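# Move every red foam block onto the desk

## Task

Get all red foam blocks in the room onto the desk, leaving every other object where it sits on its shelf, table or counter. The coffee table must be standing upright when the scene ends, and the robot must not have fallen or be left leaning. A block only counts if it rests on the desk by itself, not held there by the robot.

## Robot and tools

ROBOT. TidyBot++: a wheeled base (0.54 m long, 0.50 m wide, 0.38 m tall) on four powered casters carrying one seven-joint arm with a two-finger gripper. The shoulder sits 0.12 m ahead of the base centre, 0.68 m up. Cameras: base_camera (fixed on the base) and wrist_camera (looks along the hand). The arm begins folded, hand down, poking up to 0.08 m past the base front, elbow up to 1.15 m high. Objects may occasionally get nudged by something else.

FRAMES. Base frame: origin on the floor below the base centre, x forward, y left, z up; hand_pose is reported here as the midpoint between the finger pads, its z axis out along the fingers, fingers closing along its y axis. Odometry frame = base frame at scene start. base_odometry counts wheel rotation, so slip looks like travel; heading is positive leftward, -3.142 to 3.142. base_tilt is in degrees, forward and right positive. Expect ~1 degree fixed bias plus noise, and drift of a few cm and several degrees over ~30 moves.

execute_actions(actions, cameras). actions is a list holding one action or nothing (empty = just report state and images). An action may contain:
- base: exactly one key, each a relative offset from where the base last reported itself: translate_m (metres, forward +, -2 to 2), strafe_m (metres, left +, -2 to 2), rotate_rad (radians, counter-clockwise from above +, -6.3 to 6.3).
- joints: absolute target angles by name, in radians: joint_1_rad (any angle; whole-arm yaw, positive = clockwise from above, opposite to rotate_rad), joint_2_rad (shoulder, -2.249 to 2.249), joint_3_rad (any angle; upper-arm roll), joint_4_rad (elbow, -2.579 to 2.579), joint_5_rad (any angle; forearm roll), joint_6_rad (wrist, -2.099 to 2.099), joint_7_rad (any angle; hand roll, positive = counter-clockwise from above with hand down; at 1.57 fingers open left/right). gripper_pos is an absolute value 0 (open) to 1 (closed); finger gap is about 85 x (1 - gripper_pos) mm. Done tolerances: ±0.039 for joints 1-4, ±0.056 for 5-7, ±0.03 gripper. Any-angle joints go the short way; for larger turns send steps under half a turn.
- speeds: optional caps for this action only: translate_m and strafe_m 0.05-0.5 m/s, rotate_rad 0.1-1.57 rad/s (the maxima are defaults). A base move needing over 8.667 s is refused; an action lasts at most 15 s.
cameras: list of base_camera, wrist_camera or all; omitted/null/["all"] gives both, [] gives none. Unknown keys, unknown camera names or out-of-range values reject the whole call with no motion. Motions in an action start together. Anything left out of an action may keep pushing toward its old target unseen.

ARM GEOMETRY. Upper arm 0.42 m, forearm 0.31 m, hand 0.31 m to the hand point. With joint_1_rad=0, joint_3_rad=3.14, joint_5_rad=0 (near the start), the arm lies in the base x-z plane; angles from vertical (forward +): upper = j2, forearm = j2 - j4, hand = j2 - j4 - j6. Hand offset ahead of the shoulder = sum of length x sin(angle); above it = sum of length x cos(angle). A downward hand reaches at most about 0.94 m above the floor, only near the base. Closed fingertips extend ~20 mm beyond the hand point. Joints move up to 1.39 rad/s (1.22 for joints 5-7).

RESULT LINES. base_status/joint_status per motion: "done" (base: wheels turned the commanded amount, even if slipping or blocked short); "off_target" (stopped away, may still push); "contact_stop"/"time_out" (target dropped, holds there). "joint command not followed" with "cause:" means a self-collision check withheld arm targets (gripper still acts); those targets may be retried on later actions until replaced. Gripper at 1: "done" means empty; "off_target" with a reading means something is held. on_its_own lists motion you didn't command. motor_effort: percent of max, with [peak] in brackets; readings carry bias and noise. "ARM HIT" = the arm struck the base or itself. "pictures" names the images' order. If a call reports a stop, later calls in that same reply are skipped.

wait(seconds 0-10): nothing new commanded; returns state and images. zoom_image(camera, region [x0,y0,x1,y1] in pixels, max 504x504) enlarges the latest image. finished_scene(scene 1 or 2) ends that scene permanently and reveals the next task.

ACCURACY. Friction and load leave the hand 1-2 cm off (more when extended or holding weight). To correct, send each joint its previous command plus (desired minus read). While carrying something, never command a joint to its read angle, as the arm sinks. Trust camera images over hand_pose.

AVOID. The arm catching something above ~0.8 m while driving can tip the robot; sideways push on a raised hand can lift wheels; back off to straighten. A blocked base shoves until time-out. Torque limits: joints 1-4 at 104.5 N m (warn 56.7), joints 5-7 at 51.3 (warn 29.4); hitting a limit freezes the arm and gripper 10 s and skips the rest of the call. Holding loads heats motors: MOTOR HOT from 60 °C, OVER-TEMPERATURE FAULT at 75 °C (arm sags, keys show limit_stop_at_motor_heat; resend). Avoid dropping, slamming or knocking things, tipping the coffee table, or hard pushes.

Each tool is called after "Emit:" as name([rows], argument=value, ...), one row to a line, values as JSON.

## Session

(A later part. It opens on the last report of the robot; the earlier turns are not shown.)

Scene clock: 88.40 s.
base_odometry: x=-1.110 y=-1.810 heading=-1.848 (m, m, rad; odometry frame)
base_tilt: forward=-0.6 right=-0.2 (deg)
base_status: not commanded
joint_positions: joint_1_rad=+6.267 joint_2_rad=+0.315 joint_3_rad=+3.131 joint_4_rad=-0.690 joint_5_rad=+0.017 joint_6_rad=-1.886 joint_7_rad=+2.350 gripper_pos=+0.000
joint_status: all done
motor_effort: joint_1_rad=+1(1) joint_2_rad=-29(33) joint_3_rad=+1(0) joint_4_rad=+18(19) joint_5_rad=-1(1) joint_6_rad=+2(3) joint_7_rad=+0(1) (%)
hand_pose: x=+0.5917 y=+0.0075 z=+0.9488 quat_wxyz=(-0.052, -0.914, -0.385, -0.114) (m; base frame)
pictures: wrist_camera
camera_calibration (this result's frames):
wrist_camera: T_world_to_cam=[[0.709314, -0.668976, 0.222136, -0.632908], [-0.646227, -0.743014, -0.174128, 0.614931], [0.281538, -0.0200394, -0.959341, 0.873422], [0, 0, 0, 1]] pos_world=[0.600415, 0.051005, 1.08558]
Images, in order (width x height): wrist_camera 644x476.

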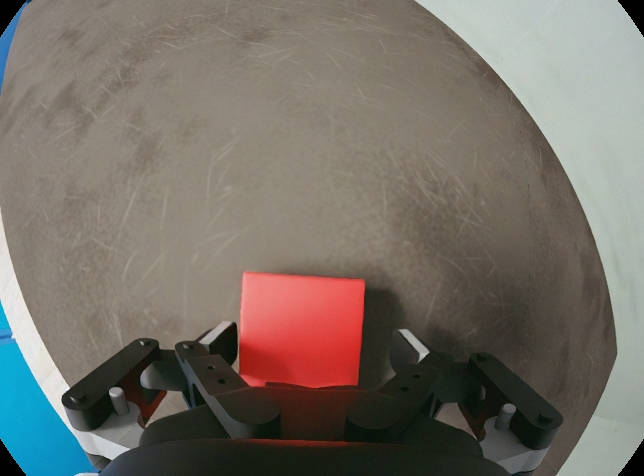

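Emit:
execute_actions([
  {"base":{"translate_m":-0.012},"joints":{"joint_2_rad":0.33}},
], cameras=[])

Emit:
execute_actions([
  {"joints":{"gripper_pos":1}},
], cameras=[])

Emit:
execute_actions([
  {"joints":{"joint_2_rad":-0.4,"joint_4_rad":-1.09,"joint_6_rad":-1.9,"joint_7_rad":1.57}},
], cameras=["wrist_camera"])

Emit:
execute_actions([
  {"base":{"translate_m":-0.15}},
], cameras=[])

Emit:
execute_actions([
  {"base":{"rotate_rad":3.12}},
])

Scene clock: 91.40 s.
base_odometry: x=-1.106 y=-1.798 heading=-1.848 (m, m, rad; odometry frame)
base_tilt: forward=-0.6 right=-0.2 (deg)
base_status: done
joint_positions: joint_1_rad=+6.267 joint_2_rad=+0.326 joint_3_rad=+3.131 joint_4_rad=-0.690 joint_5_rad=+0.017 joint_6_rad=-1.886 joint_7_rad=+2.350 gripper_pos=+0.000
joint_status: all done
motor_effort: joint_1_rad=+1(2) joint_2_rad=-28(30) joint_3_rad=+0(1) joint_4_rad=+18(19) joint_5_rad=-1(2) joint_6_rad=+1(2) joint_7_rad=+1(1) (%)
hand_pose: x=+0.5944 y=+0.0075 z=+0.9439 quat_wxyz=(-0.050, -0.915, -0.385, -0.109) (m; base frame)
pictures: none
No camera images: the call's "cameras" was empty. Leave "cameras" out to get every camera's image.

Scene clock: 92.50 s.
base_odometry: x=-1.106 y=-1.798 heading=-1.848 (m, m, rad; odometry frame)
base_tilt: forward=-0.6 right=-0.2 (deg)
base_status: not commanded
joint_positions: joint_1_rad=+6.267 joint_2_rad=+0.325 joint_3_rad=+3.131 joint_4_rad=-0.683 joint_5_rad=+0.017 joint_6_rad=-1.886 joint_7_rad=+2.350 gripper_pos=+0.391
joint_status: gripper_pos off_target (ended at +0.391, target +1.000)
motor_effort: joint_1_rad=+1(0) joint_2_rad=-28(30) joint_3_rad=+1(0) joint_4_rad=+17(18) joint_5_rad=-1(1) joint_6_rad=+1(2) joint_7_rad=+2(2) (%)
hand_pose: x=+0.5952 y=+0.0076 z=+0.9465 quat_wxyz=(-0.051, -0.915, -0.385, -0.112) (m; base frame)
pictures: none
No camera images: the call's "cameras" was empty. Leave "cameras" out to get every camera's image.

Scene clock: 94.50 s.
base_odometry: x=-1.106 y=-1.798 heading=-1.848 (m, m, rad; odometry frame)
base_tilt: forward=-0.6 right=-0.2 (deg)
base_status: not commanded
joint_positions: joint_1_rad=+6.267 joint_2_rad=-0.400 joint_3_rad=+3.131 joint_4_rad=-1.063 joint_5_rad=+0.017 joint_6_rad=-1.886 joint_7_rad=+1.588 gripper_pos=+0.391
joint_status: all done
motor_effort: joint_1_rad=+1(1) joint_2_rad=+1(32) joint_3_rad=+1(0) joint_4_rad=+16(18) joint_5_rad=-1(1) joint_6_rad=+5(4) joint_7_rad=+1(1) (%)
hand_pose: x=+0.3224 y=+0.0029 z=+1.0586 quat_wxyz=(-0.008, -0.956, -0.016, -0.291) (m; base frame)
pictures: wrist_camera
camera_calibration (this result's frames):
wrist_camera: T_world_to_cam=[[0.0387797, -0.99645, 0.0747266, -0.0961746], [-0.820305, -0.07445, -0.56706, 0.926656], [0.57061, -0.0393081, -0.82028, 0.814121], [0, 0, 0, 1]] pos_world=[0.299324, 0.00515794, 1.20046]
Images, in order (width x height): wrist_camera 644x476.

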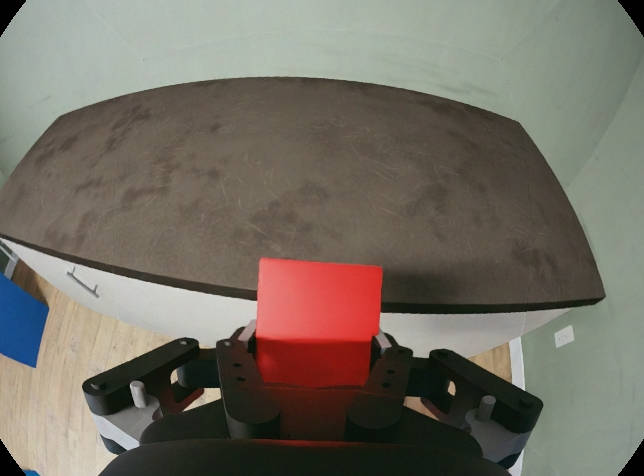

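Scene clock: 96.10 s.
base_odometry: x=-1.065 y=-1.654 heading=-1.848 (m, m, rad; odometry frame)
base_tilt: forward=-0.6 right=-0.2 (deg)
base_status: done
joint_positions: joint_1_rad=+6.267 joint_2_rad=-0.406 joint_3_rad=+3.131 joint_4_rad=-1.067 joint_5_rad=+0.017 joint_6_rad=-1.886 joint_7_rad=+1.588 gripper_pos=+0.391
joint_status: not commanded
motor_effort: joint_1_rad=+1(1) joint_2_rad=+1(5) joint_3_rad=+1(2) joint_4_rad=+16(17) joint_5_rad=-1(0) joint_6_rad=+5(5) joint_7_rad=+1(1) (%)
hand_pose: x=+0.3199 y=+0.0029 z=+1.0587 quat_wxyz=(-0.008, -0.956, -0.016, -0.293) (m; base frame)
pictures: none
No camera images: the call's "cameras" was empty. Leave "cameras" out to get every camera's image.

Scene clock: 99.37 s.
base_odometry: x=-1.065 y=-1.654 heading=+1.271 (m, m, rad; odometry frame)
base_tilt: forward=-0.6 right=-0.2 (deg)
base_status: done
joint_positions: joint_1_rad=+6.267 joint_2_rad=-0.404 joint_3_rad=+3.131 joint_4_rad=-1.067 joint_5_rad=+0.017 joint_6_rad=-1.886 joint_7_rad=+1.588 gripper_pos=+0.391
joint_status: not commanded
motor_effort: joint_1_rad=+1(0) joint_2_rad=+1(1) joint_3_rad=+1(1) joint_4_rad=+16(16) joint_5_rad=-1(2) joint_6_rad=+5(4) joint_7_rad=+1(1) (%)
hand_pose: x=+0.3205 y=+0.0029 z=+1.0584 quat_wxyz=(-0.008, -0.956, -0.016, -0.292) (m; base frame)
pictures: base_camera, wrist_camera
camera_calibration (this result's frames):
wrist_camera: T_world_to_cam=[[0.038646, -0.99645, 0.0747958, -0.0961505], [-0.819391, -0.074443, -0.56838, 0.92609], [0.571931, -0.0393214, -0.819359, 0.813618], [0, 0, 0, 1]] pos_world=[0.297213, 0.0051244, 1.20021]
Images, in order (width x height): base_camera 644x364, wrist_camera 644x476.

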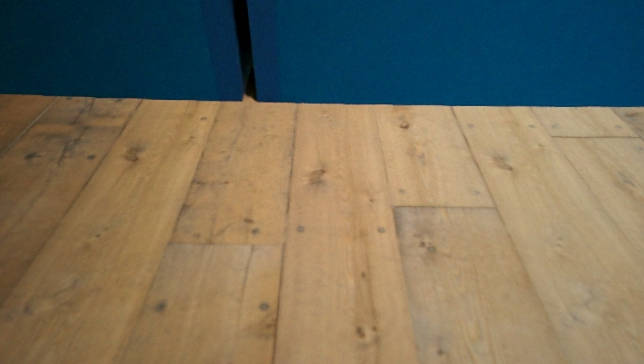

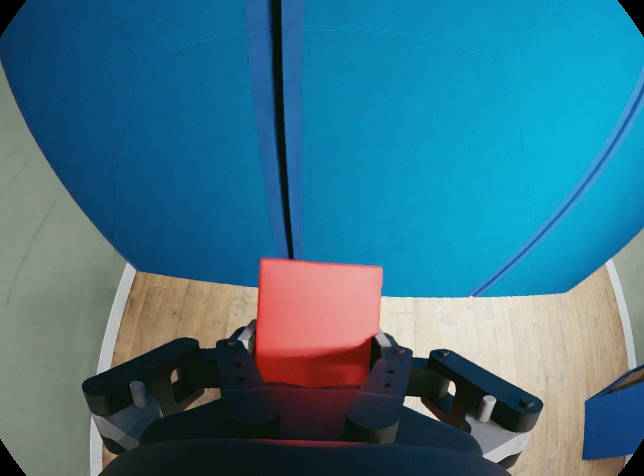

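Emit:
execute_actions([
  {"base":{"rotate_rad":-0.03},"joints":{"joint_1_rad":1.4}},
], cameras=[])

Emit:
execute_actions([
  {"base":{"translate_m":0.36}},
])

Emit:
execute_actions([
  {"base":{"strafe_m":-1.3}},
])

Scene clock: 104.00 s.
base_odometry: x=-1.065 y=-1.654 heading=+1.241 (m, m, rad; odometry frame)
base_tilt: forward=-0.6 right=-0.2 (deg)
base_status: done
joint_positions: joint_1_rad=+7.667 joint_2_rad=-0.404 joint_3_rad=+3.131 joint_4_rad=-1.067 joint_5_rad=+0.017 joint_6_rad=-1.886 joint_7_rad=+1.588 gripper_pos=+0.391
joint_status: all done
motor_effort: joint_1_rad=+1(1) joint_2_rad=+1(1) joint_3_rad=+1(2) joint_4_rad=+15(15) joint_5_rad=-1(1) joint_6_rad=+5(4) joint_7_rad=+2(2) (%)
hand_pose: x=+0.1562 y=-0.1980 z=+1.0584 quat_wxyz=(-0.194, -0.742, +0.604, -0.218) (m; base frame)
pictures: none
No camera images: the call's "cameras" was empty. Leave "cameras" out to get every camera's image.

Scene clock: 106.07 s.
base_odometry: x=-0.949 y=-1.313 heading=+1.242 (m, m, rad; odometry frame)
base_tilt: forward=-0.6 right=-0.2 (deg)
base_status: done
joint_positions: joint_1_rad=+7.667 joint_2_rad=-0.404 joint_3_rad=+3.131 joint_4_rad=-1.067 joint_5_rad=+0.017 joint_6_rad=-1.886 joint_7_rad=+1.588 gripper_pos=+0.391
joint_status: not commanded
motor_effort: joint_1_rad=+1(1) joint_2_rad=+1(2) joint_3_rad=+1(3) joint_4_rad=+16(16) joint_5_rad=-1(2) joint_6_rad=+5(4) joint_7_rad=+2(1) (%)
hand_pose: x=+0.1562 y=-0.1981 z=+1.0584 quat_wxyz=(-0.194, -0.742, +0.604, -0.218) (m; base frame)
pictures: base_camera, wrist_camera
camera_calibration (this result's frames):
wrist_camera: T_world_to_cam=[[-0.975242, -0.208104, 0.0748042, 0.0244966], [-0.213171, 0.794694, -0.568348, 0.853928], [0.0588292, -0.570223, -0.819381, 0.874692], [0, 0, 0, 1]] pos_world=[0.154466, -0.174744, 1.2002]
Images, in order (width x height): base_camera 644x364, wrist_camera 644x476.

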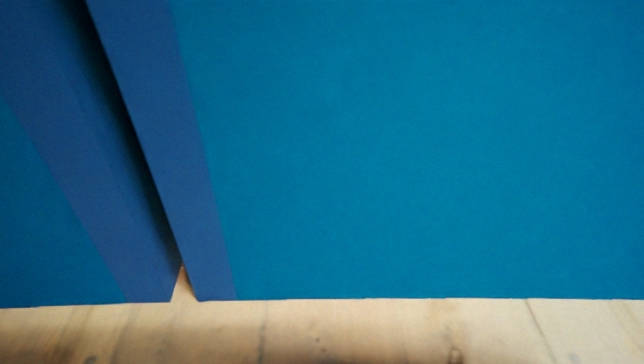

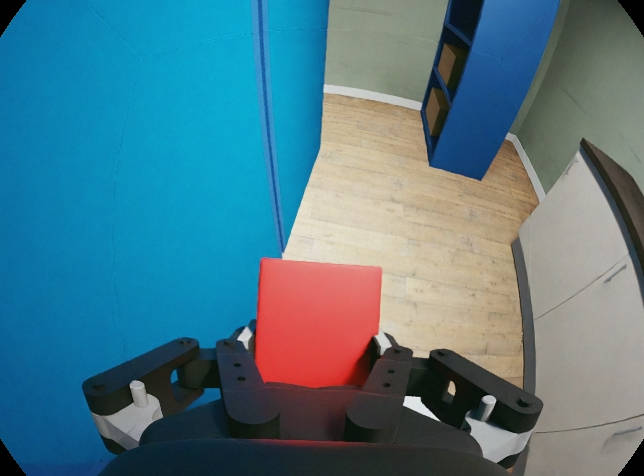

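Scene clock: 110.03 s.
base_odometry: x=+0.281 y=-1.732 heading=+1.242 (m, m, rad; odometry frame)
base_tilt: forward=-0.6 right=-0.2 (deg)
base_status: done
joint_positions: joint_1_rad=+7.667 joint_2_rad=-0.396 joint_3_rad=+3.131 joint_4_rad=-1.068 joint_5_rad=+0.017 joint_6_rad=-1.886 joint_7_rad=+1.588 gripper_pos=+0.391
joint_status: not commanded
motor_effort: joint_1_rad=+1(1) joint_2_rad=+1(5) joint_3_rad=+1(1) joint_4_rad=+15(17) joint_5_rad=-1(0) joint_6_rad=+5(6) joint_7_rad=+1(1) (%)
hand_pose: x=+0.1568 y=-0.2011 z=+1.0561 quat_wxyz=(-0.191, -0.743, +0.604, -0.215) (m; base frame)
pictures: base_camera, wrist_camera
camera_calibration (this result's frames):
wrist_camera: T_world_to_cam=[[-0.975107, -0.208812, 0.074589, 0.0246561], [-0.214206, 0.8002, -0.560175, 0.847776], [0.057285, -0.562208, -0.825009, 0.878858], [0, 0, 0, 1]] pos_world=[0.155296, -0.17914, 1.19813]
Images, in order (width x height): base_camera 644x364, wrist_camera 644x476.

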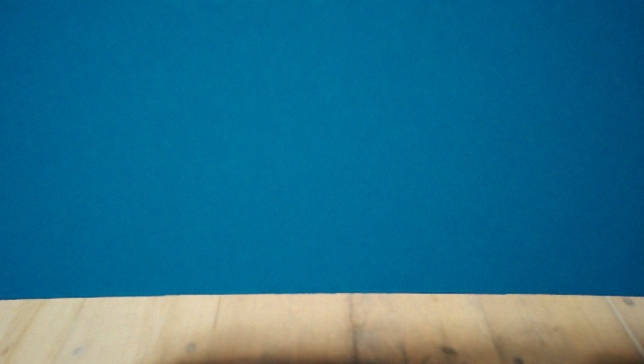

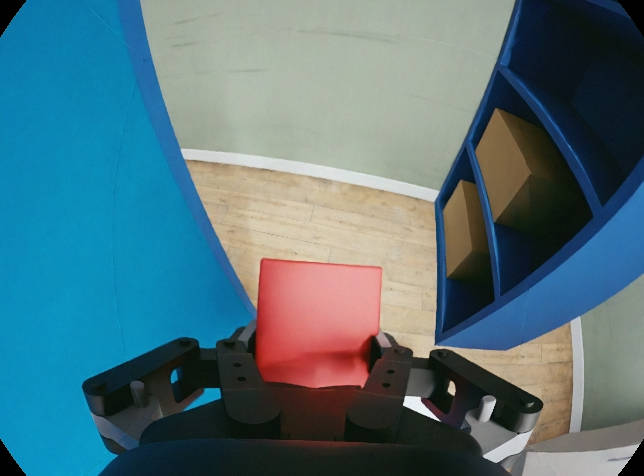

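Emit:
execute_actions([
  {"base":{"strafe_m":-0.9},"joints":{"joint_1_rad":1.0}},
], cameras=[])

Emit:
execute_actions([
  {"joints":{"joint_1_rad":0}},
])

Scene clock: 114.27 s.
base_odometry: x=+1.133 y=-2.023 heading=+1.242 (m, m, rad; odometry frame)
base_tilt: forward=-0.6 right=-0.2 (deg)
base_status: done
joint_positions: joint_1_rad=+7.299 joint_2_rad=-0.397 joint_3_rad=+3.131 joint_4_rad=-1.069 joint_5_rad=+0.017 joint_6_rad=-1.886 joint_7_rad=+1.588 gripper_pos=+0.391
joint_status: all done
motor_effort: joint_1_rad=+1(1) joint_2_rad=+1(4) joint_3_rad=+1(2) joint_4_rad=+16(16) joint_5_rad=-1(0) joint_6_rad=+4(5) joint_7_rad=+1(1) (%)
hand_pose: x=+0.2264 y=-0.1738 z=+1.0561 quat_wxyz=(-0.149, -0.841, +0.458, -0.246) (m; base frame)
pictures: none
No camera images: the call's "cameras" was empty. Leave "cameras" out to get every camera's image.

Scene clock: 116.57 s.
base_odometry: x=+1.133 y=-2.023 heading=+1.242 (m, m, rad; odometry frame)
base_tilt: forward=-0.6 right=-0.2 (deg)
base_status: not commanded
joint_positions: joint_1_rad=+6.300 joint_2_rad=-0.397 joint_3_rad=+3.131 joint_4_rad=-1.069 joint_5_rad=+0.017 joint_6_rad=-1.886 joint_7_rad=+1.588 gripper_pos=+0.391
joint_status: all done
motor_effort: joint_1_rad=+1(1) joint_2_rad=+1(1) joint_3_rad=+1(1) joint_4_rad=+16(16) joint_5_rad=-1(1) joint_6_rad=+5(5) joint_7_rad=+2(1) (%)
hand_pose: x=+0.3233 y=-0.0036 z=+1.0561 quat_wxyz=(-0.013, -0.958, -0.001, -0.287) (m; base frame)
pictures: base_camera, wrist_camera
camera_calibration (this result's frames):
wrist_camera: T_world_to_cam=[[0.00730973, -0.997186, 0.0746038, -0.0922576], [-0.826691, -0.0480012, -0.560605, 0.920856], [0.562608, -0.0575764, -0.824716, 0.818545], [0, 0, 0, 1]] pos_world=[0.301417, -0.000666993, 1.19819]
Images, in order (width x height): base_camera 644x364, wrist_camera 644x476.

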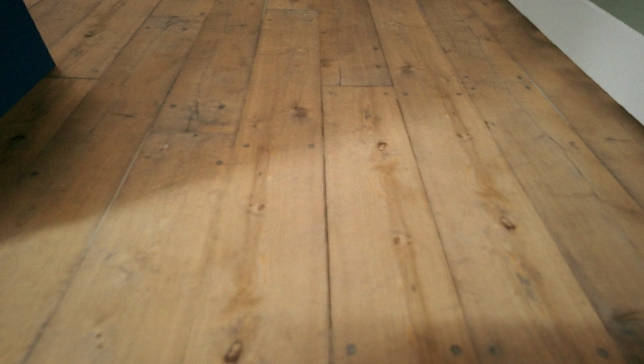

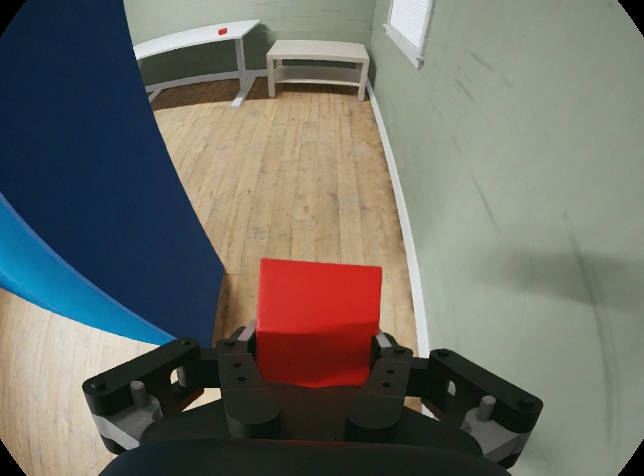

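Emit:
execute_actions([
  {"base":{"translate_m":1.97}},
])

Emit:
execute_actions([
  {"base":{"strafe_m":1.05},"joints":{"joint_2_rad":0.25,"joint_4_rad":-0.95,"joint_6_rad":-1.63}},
])

Scene clock: 122.80 s.
base_odometry: x=+1.770 y=-0.158 heading=+1.242 (m, m, rad; odometry frame)
base_tilt: forward=-0.6 right=-0.2 (deg)
base_status: done
joint_positions: joint_1_rad=+6.300 joint_2_rad=-0.396 joint_3_rad=+3.131 joint_4_rad=-1.069 joint_5_rad=+0.017 joint_6_rad=-1.886 joint_7_rad=+1.588 gripper_pos=+0.391
joint_status: not commanded
motor_effort: joint_1_rad=+1(1) joint_2_rad=+1(5) joint_3_rad=+1(1) joint_4_rad=+16(17) joint_5_rad=-1(1) joint_6_rad=+5(5) joint_7_rad=+2(1) (%)
hand_pose: x=+0.3237 y=-0.0037 z=+1.0557 quat_wxyz=(-0.012, -0.958, -0.001, -0.287) (m; base frame)
pictures: base_camera, wrist_camera
camera_calibration (this result's frames):
wrist_camera: T_world_to_cam=[[0.00745033, -0.997188, 0.0745683, -0.0922413], [-0.827652, -0.0479988, -0.559186, 0.919788], [0.561193, -0.0575504, -0.825682, 0.819416], [0, 0, 0, 1]] pos_world=[0.302101, -0.00067556, 1.19779]
Images, in order (width x height): base_camera 644x364, wrist_camera 644x476.

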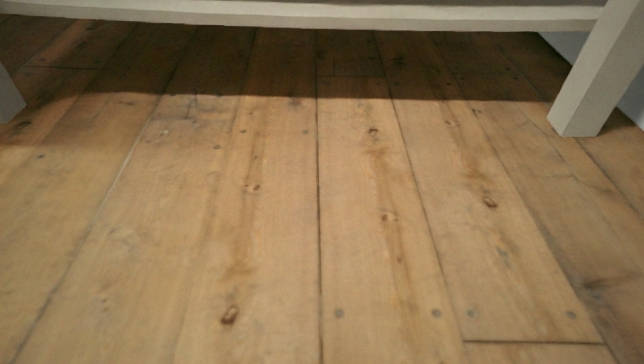

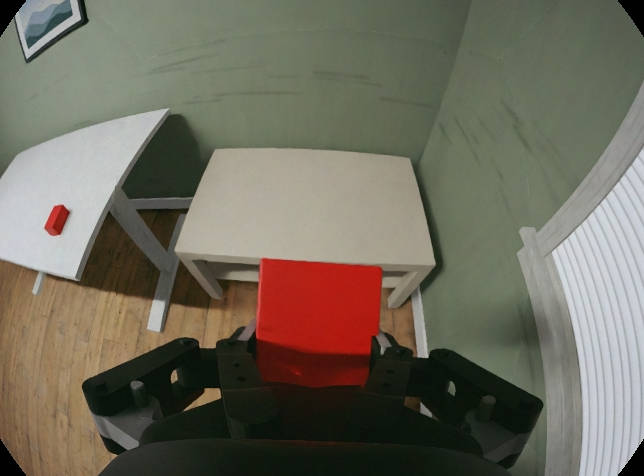

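Scene clock: 126.27 s.
base_odometry: x=+0.776 y=+0.181 heading=+1.242 (m, m, rad; odometry frame)
base_tilt: forward=-0.6 right=-0.2 (deg)
base_status: done
joint_positions: joint_1_rad=+6.291 joint_2_rad=+0.255 joint_3_rad=+3.131 joint_4_rad=-0.978 joint_5_rad=+0.017 joint_6_rad=-1.666 joint_7_rad=+1.588 gripper_pos=+0.391
joint_status: all done
motor_effort: joint_1_rad=+2(2) joint_2_rad=-28(31) joint_3_rad=+1(1) joint_4_rad=+20(21) joint_5_rad=-1(2) joint_6_rad=+1(5) joint_7_rad=+1(2) (%)
hand_pose: x=+0.5964 y=-0.0035 z=+0.8910 quat_wxyz=(-0.008, -0.993, -0.008, -0.121) (m; base frame)
pictures: base_camera, wrist_camera
camera_calibration (this result's frames):
wrist_camera: T_world_to_cam=[[0.0425828, -0.997237, 0.0608613, -0.0905366], [-0.965944, -0.0566549, -0.252473, 0.862571], [0.255224, -0.0480376, -0.965688, 0.83769], [0, 0, 0, 1]] pos_world=[0.623252, -0.00117698, 1.03223]
Images, in order (width x height): base_camera 644x364, wrist_camera 644x476.

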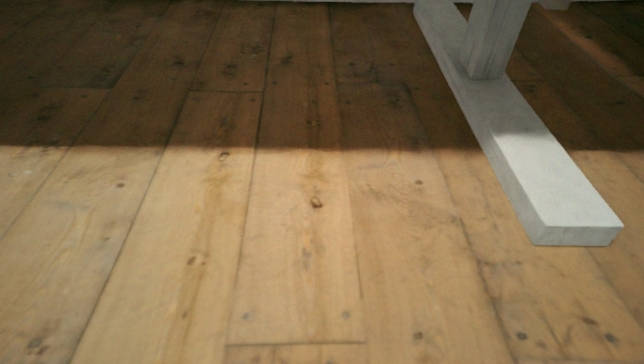

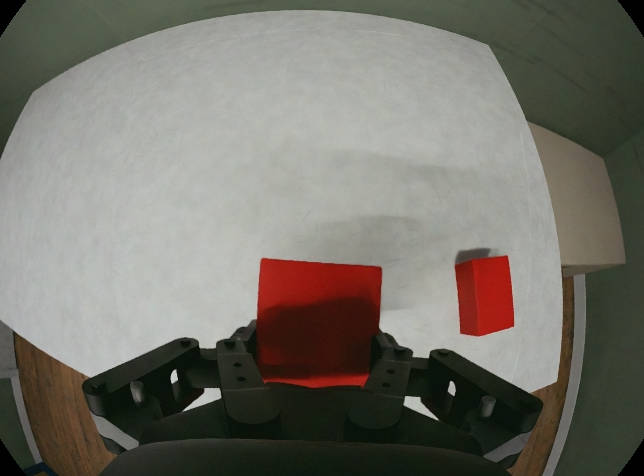

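Emit:
execute_actions([
  {"joints":{"joint_2_rad":0.43,"joint_4_rad":-1.1,"joint_6_rad":-1.55}},
], cameras=[])

Emit:
execute_actions([
  {"joints":{"gripper_pos":0}},
], cameras=[])

Emit:
execute_actions([
  {"joints":{"joint_2_rad":0.1}},
], cameras=["wrist_camera"])

Scene clock: 129.63 s.
base_odometry: x=+0.776 y=+0.181 heading=+1.242 (m, m, rad; odometry frame)
base_tilt: forward=-0.6 right=-0.2 (deg)
base_status: not commanded
joint_positions: joint_1_rad=+6.291 joint_2_rad=+0.425 joint_3_rad=+3.131 joint_4_rad=-1.086 joint_5_rad=+0.017 joint_6_rad=-1.585 joint_7_rad=+1.588 gripper_pos=+0.391
joint_status: all done
motor_effort: joint_1_rad=+1(1) joint_2_rad=-34(40) joint_3_rad=+0(0) joint_4_rad=+20(21) joint_5_rad=+0(2) joint_6_rad=+0(4) joint_7_rad=+2(2) (%)
hand_pose: x=+0.6204 y=-0.0036 z=+0.7731 quat_wxyz=(-0.007, -1.000, -0.009, -0.023) (m; base frame)
pictures: none
No camera images: the call's "cameras" was empty. Leave "cameras" out to get every camera's image.

Scene clock: 130.73 s.
base_odometry: x=+0.776 y=+0.181 heading=+1.242 (m, m, rad; odometry frame)
base_tilt: forward=-0.6 right=-0.2 (deg)
base_status: not commanded
joint_positions: joint_1_rad=+6.291 joint_2_rad=+0.425 joint_3_rad=+3.131 joint_4_rad=-1.086 joint_5_rad=+0.017 joint_6_rad=-1.585 joint_7_rad=+1.588 gripper_pos=+0.000
joint_status: all done
motor_effort: joint_1_rad=+1(1) joint_2_rad=-34(34) joint_3_rad=+0(0) joint_4_rad=+19(20) joint_5_rad=-1(1) joint_6_rad=+0(0) joint_7_rad=+1(1) (%)
hand_pose: x=+0.6204 y=-0.0036 z=+0.7731 quat_wxyz=(-0.007, -1.000, -0.009, -0.023) (m; base frame)
pictures: none
No camera images: the call's "cameras" was empty. Leave "cameras" out to get every camera's image.

Scene clock: 132.43 s.
base_odometry: x=+0.776 y=+0.181 heading=+1.242 (m, m, rad; odometry frame)
base_tilt: forward=-0.6 right=-0.2 (deg)
base_status: not commanded
joint_positions: joint_1_rad=+6.291 joint_2_rad=+0.095 joint_3_rad=+3.131 joint_4_rad=-1.086 joint_5_rad=+0.017 joint_6_rad=-1.585 joint_7_rad=+1.588 gripper_pos=+0.000
joint_status: all done
motor_effort: joint_1_rad=+0(1) joint_2_rad=-22(38) joint_3_rad=+1(0) joint_4_rad=+20(21) joint_5_rad=-1(1) joint_6_rad=+3(3) joint_7_rad=+1(1) (%)
hand_pose: x=+0.5639 y=-0.0031 z=+0.9305 quat_wxyz=(-0.009, -0.982, -0.008, -0.186) (m; base frame)
pictures: wrist_camera
camera_calibration (this result's frames):
wrist_camera: T_world_to_cam=[[0.035397, -0.997069, 0.0678258, -0.0936503], [-0.92407, -0.0584999, -0.377721, 0.934035], [0.380582, -0.0493056, -0.923432, 0.774109], [0, 0, 0, 1]] pos_world=[0.571817, -0.000566873, 1.07399]
Images, in order (width x height): wrist_camera 644x476.

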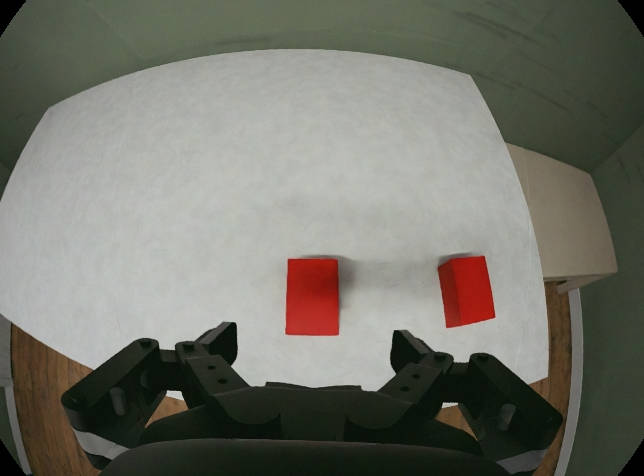

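Emit:
finished_scene(scene=2)

The scene is finished: the task was done.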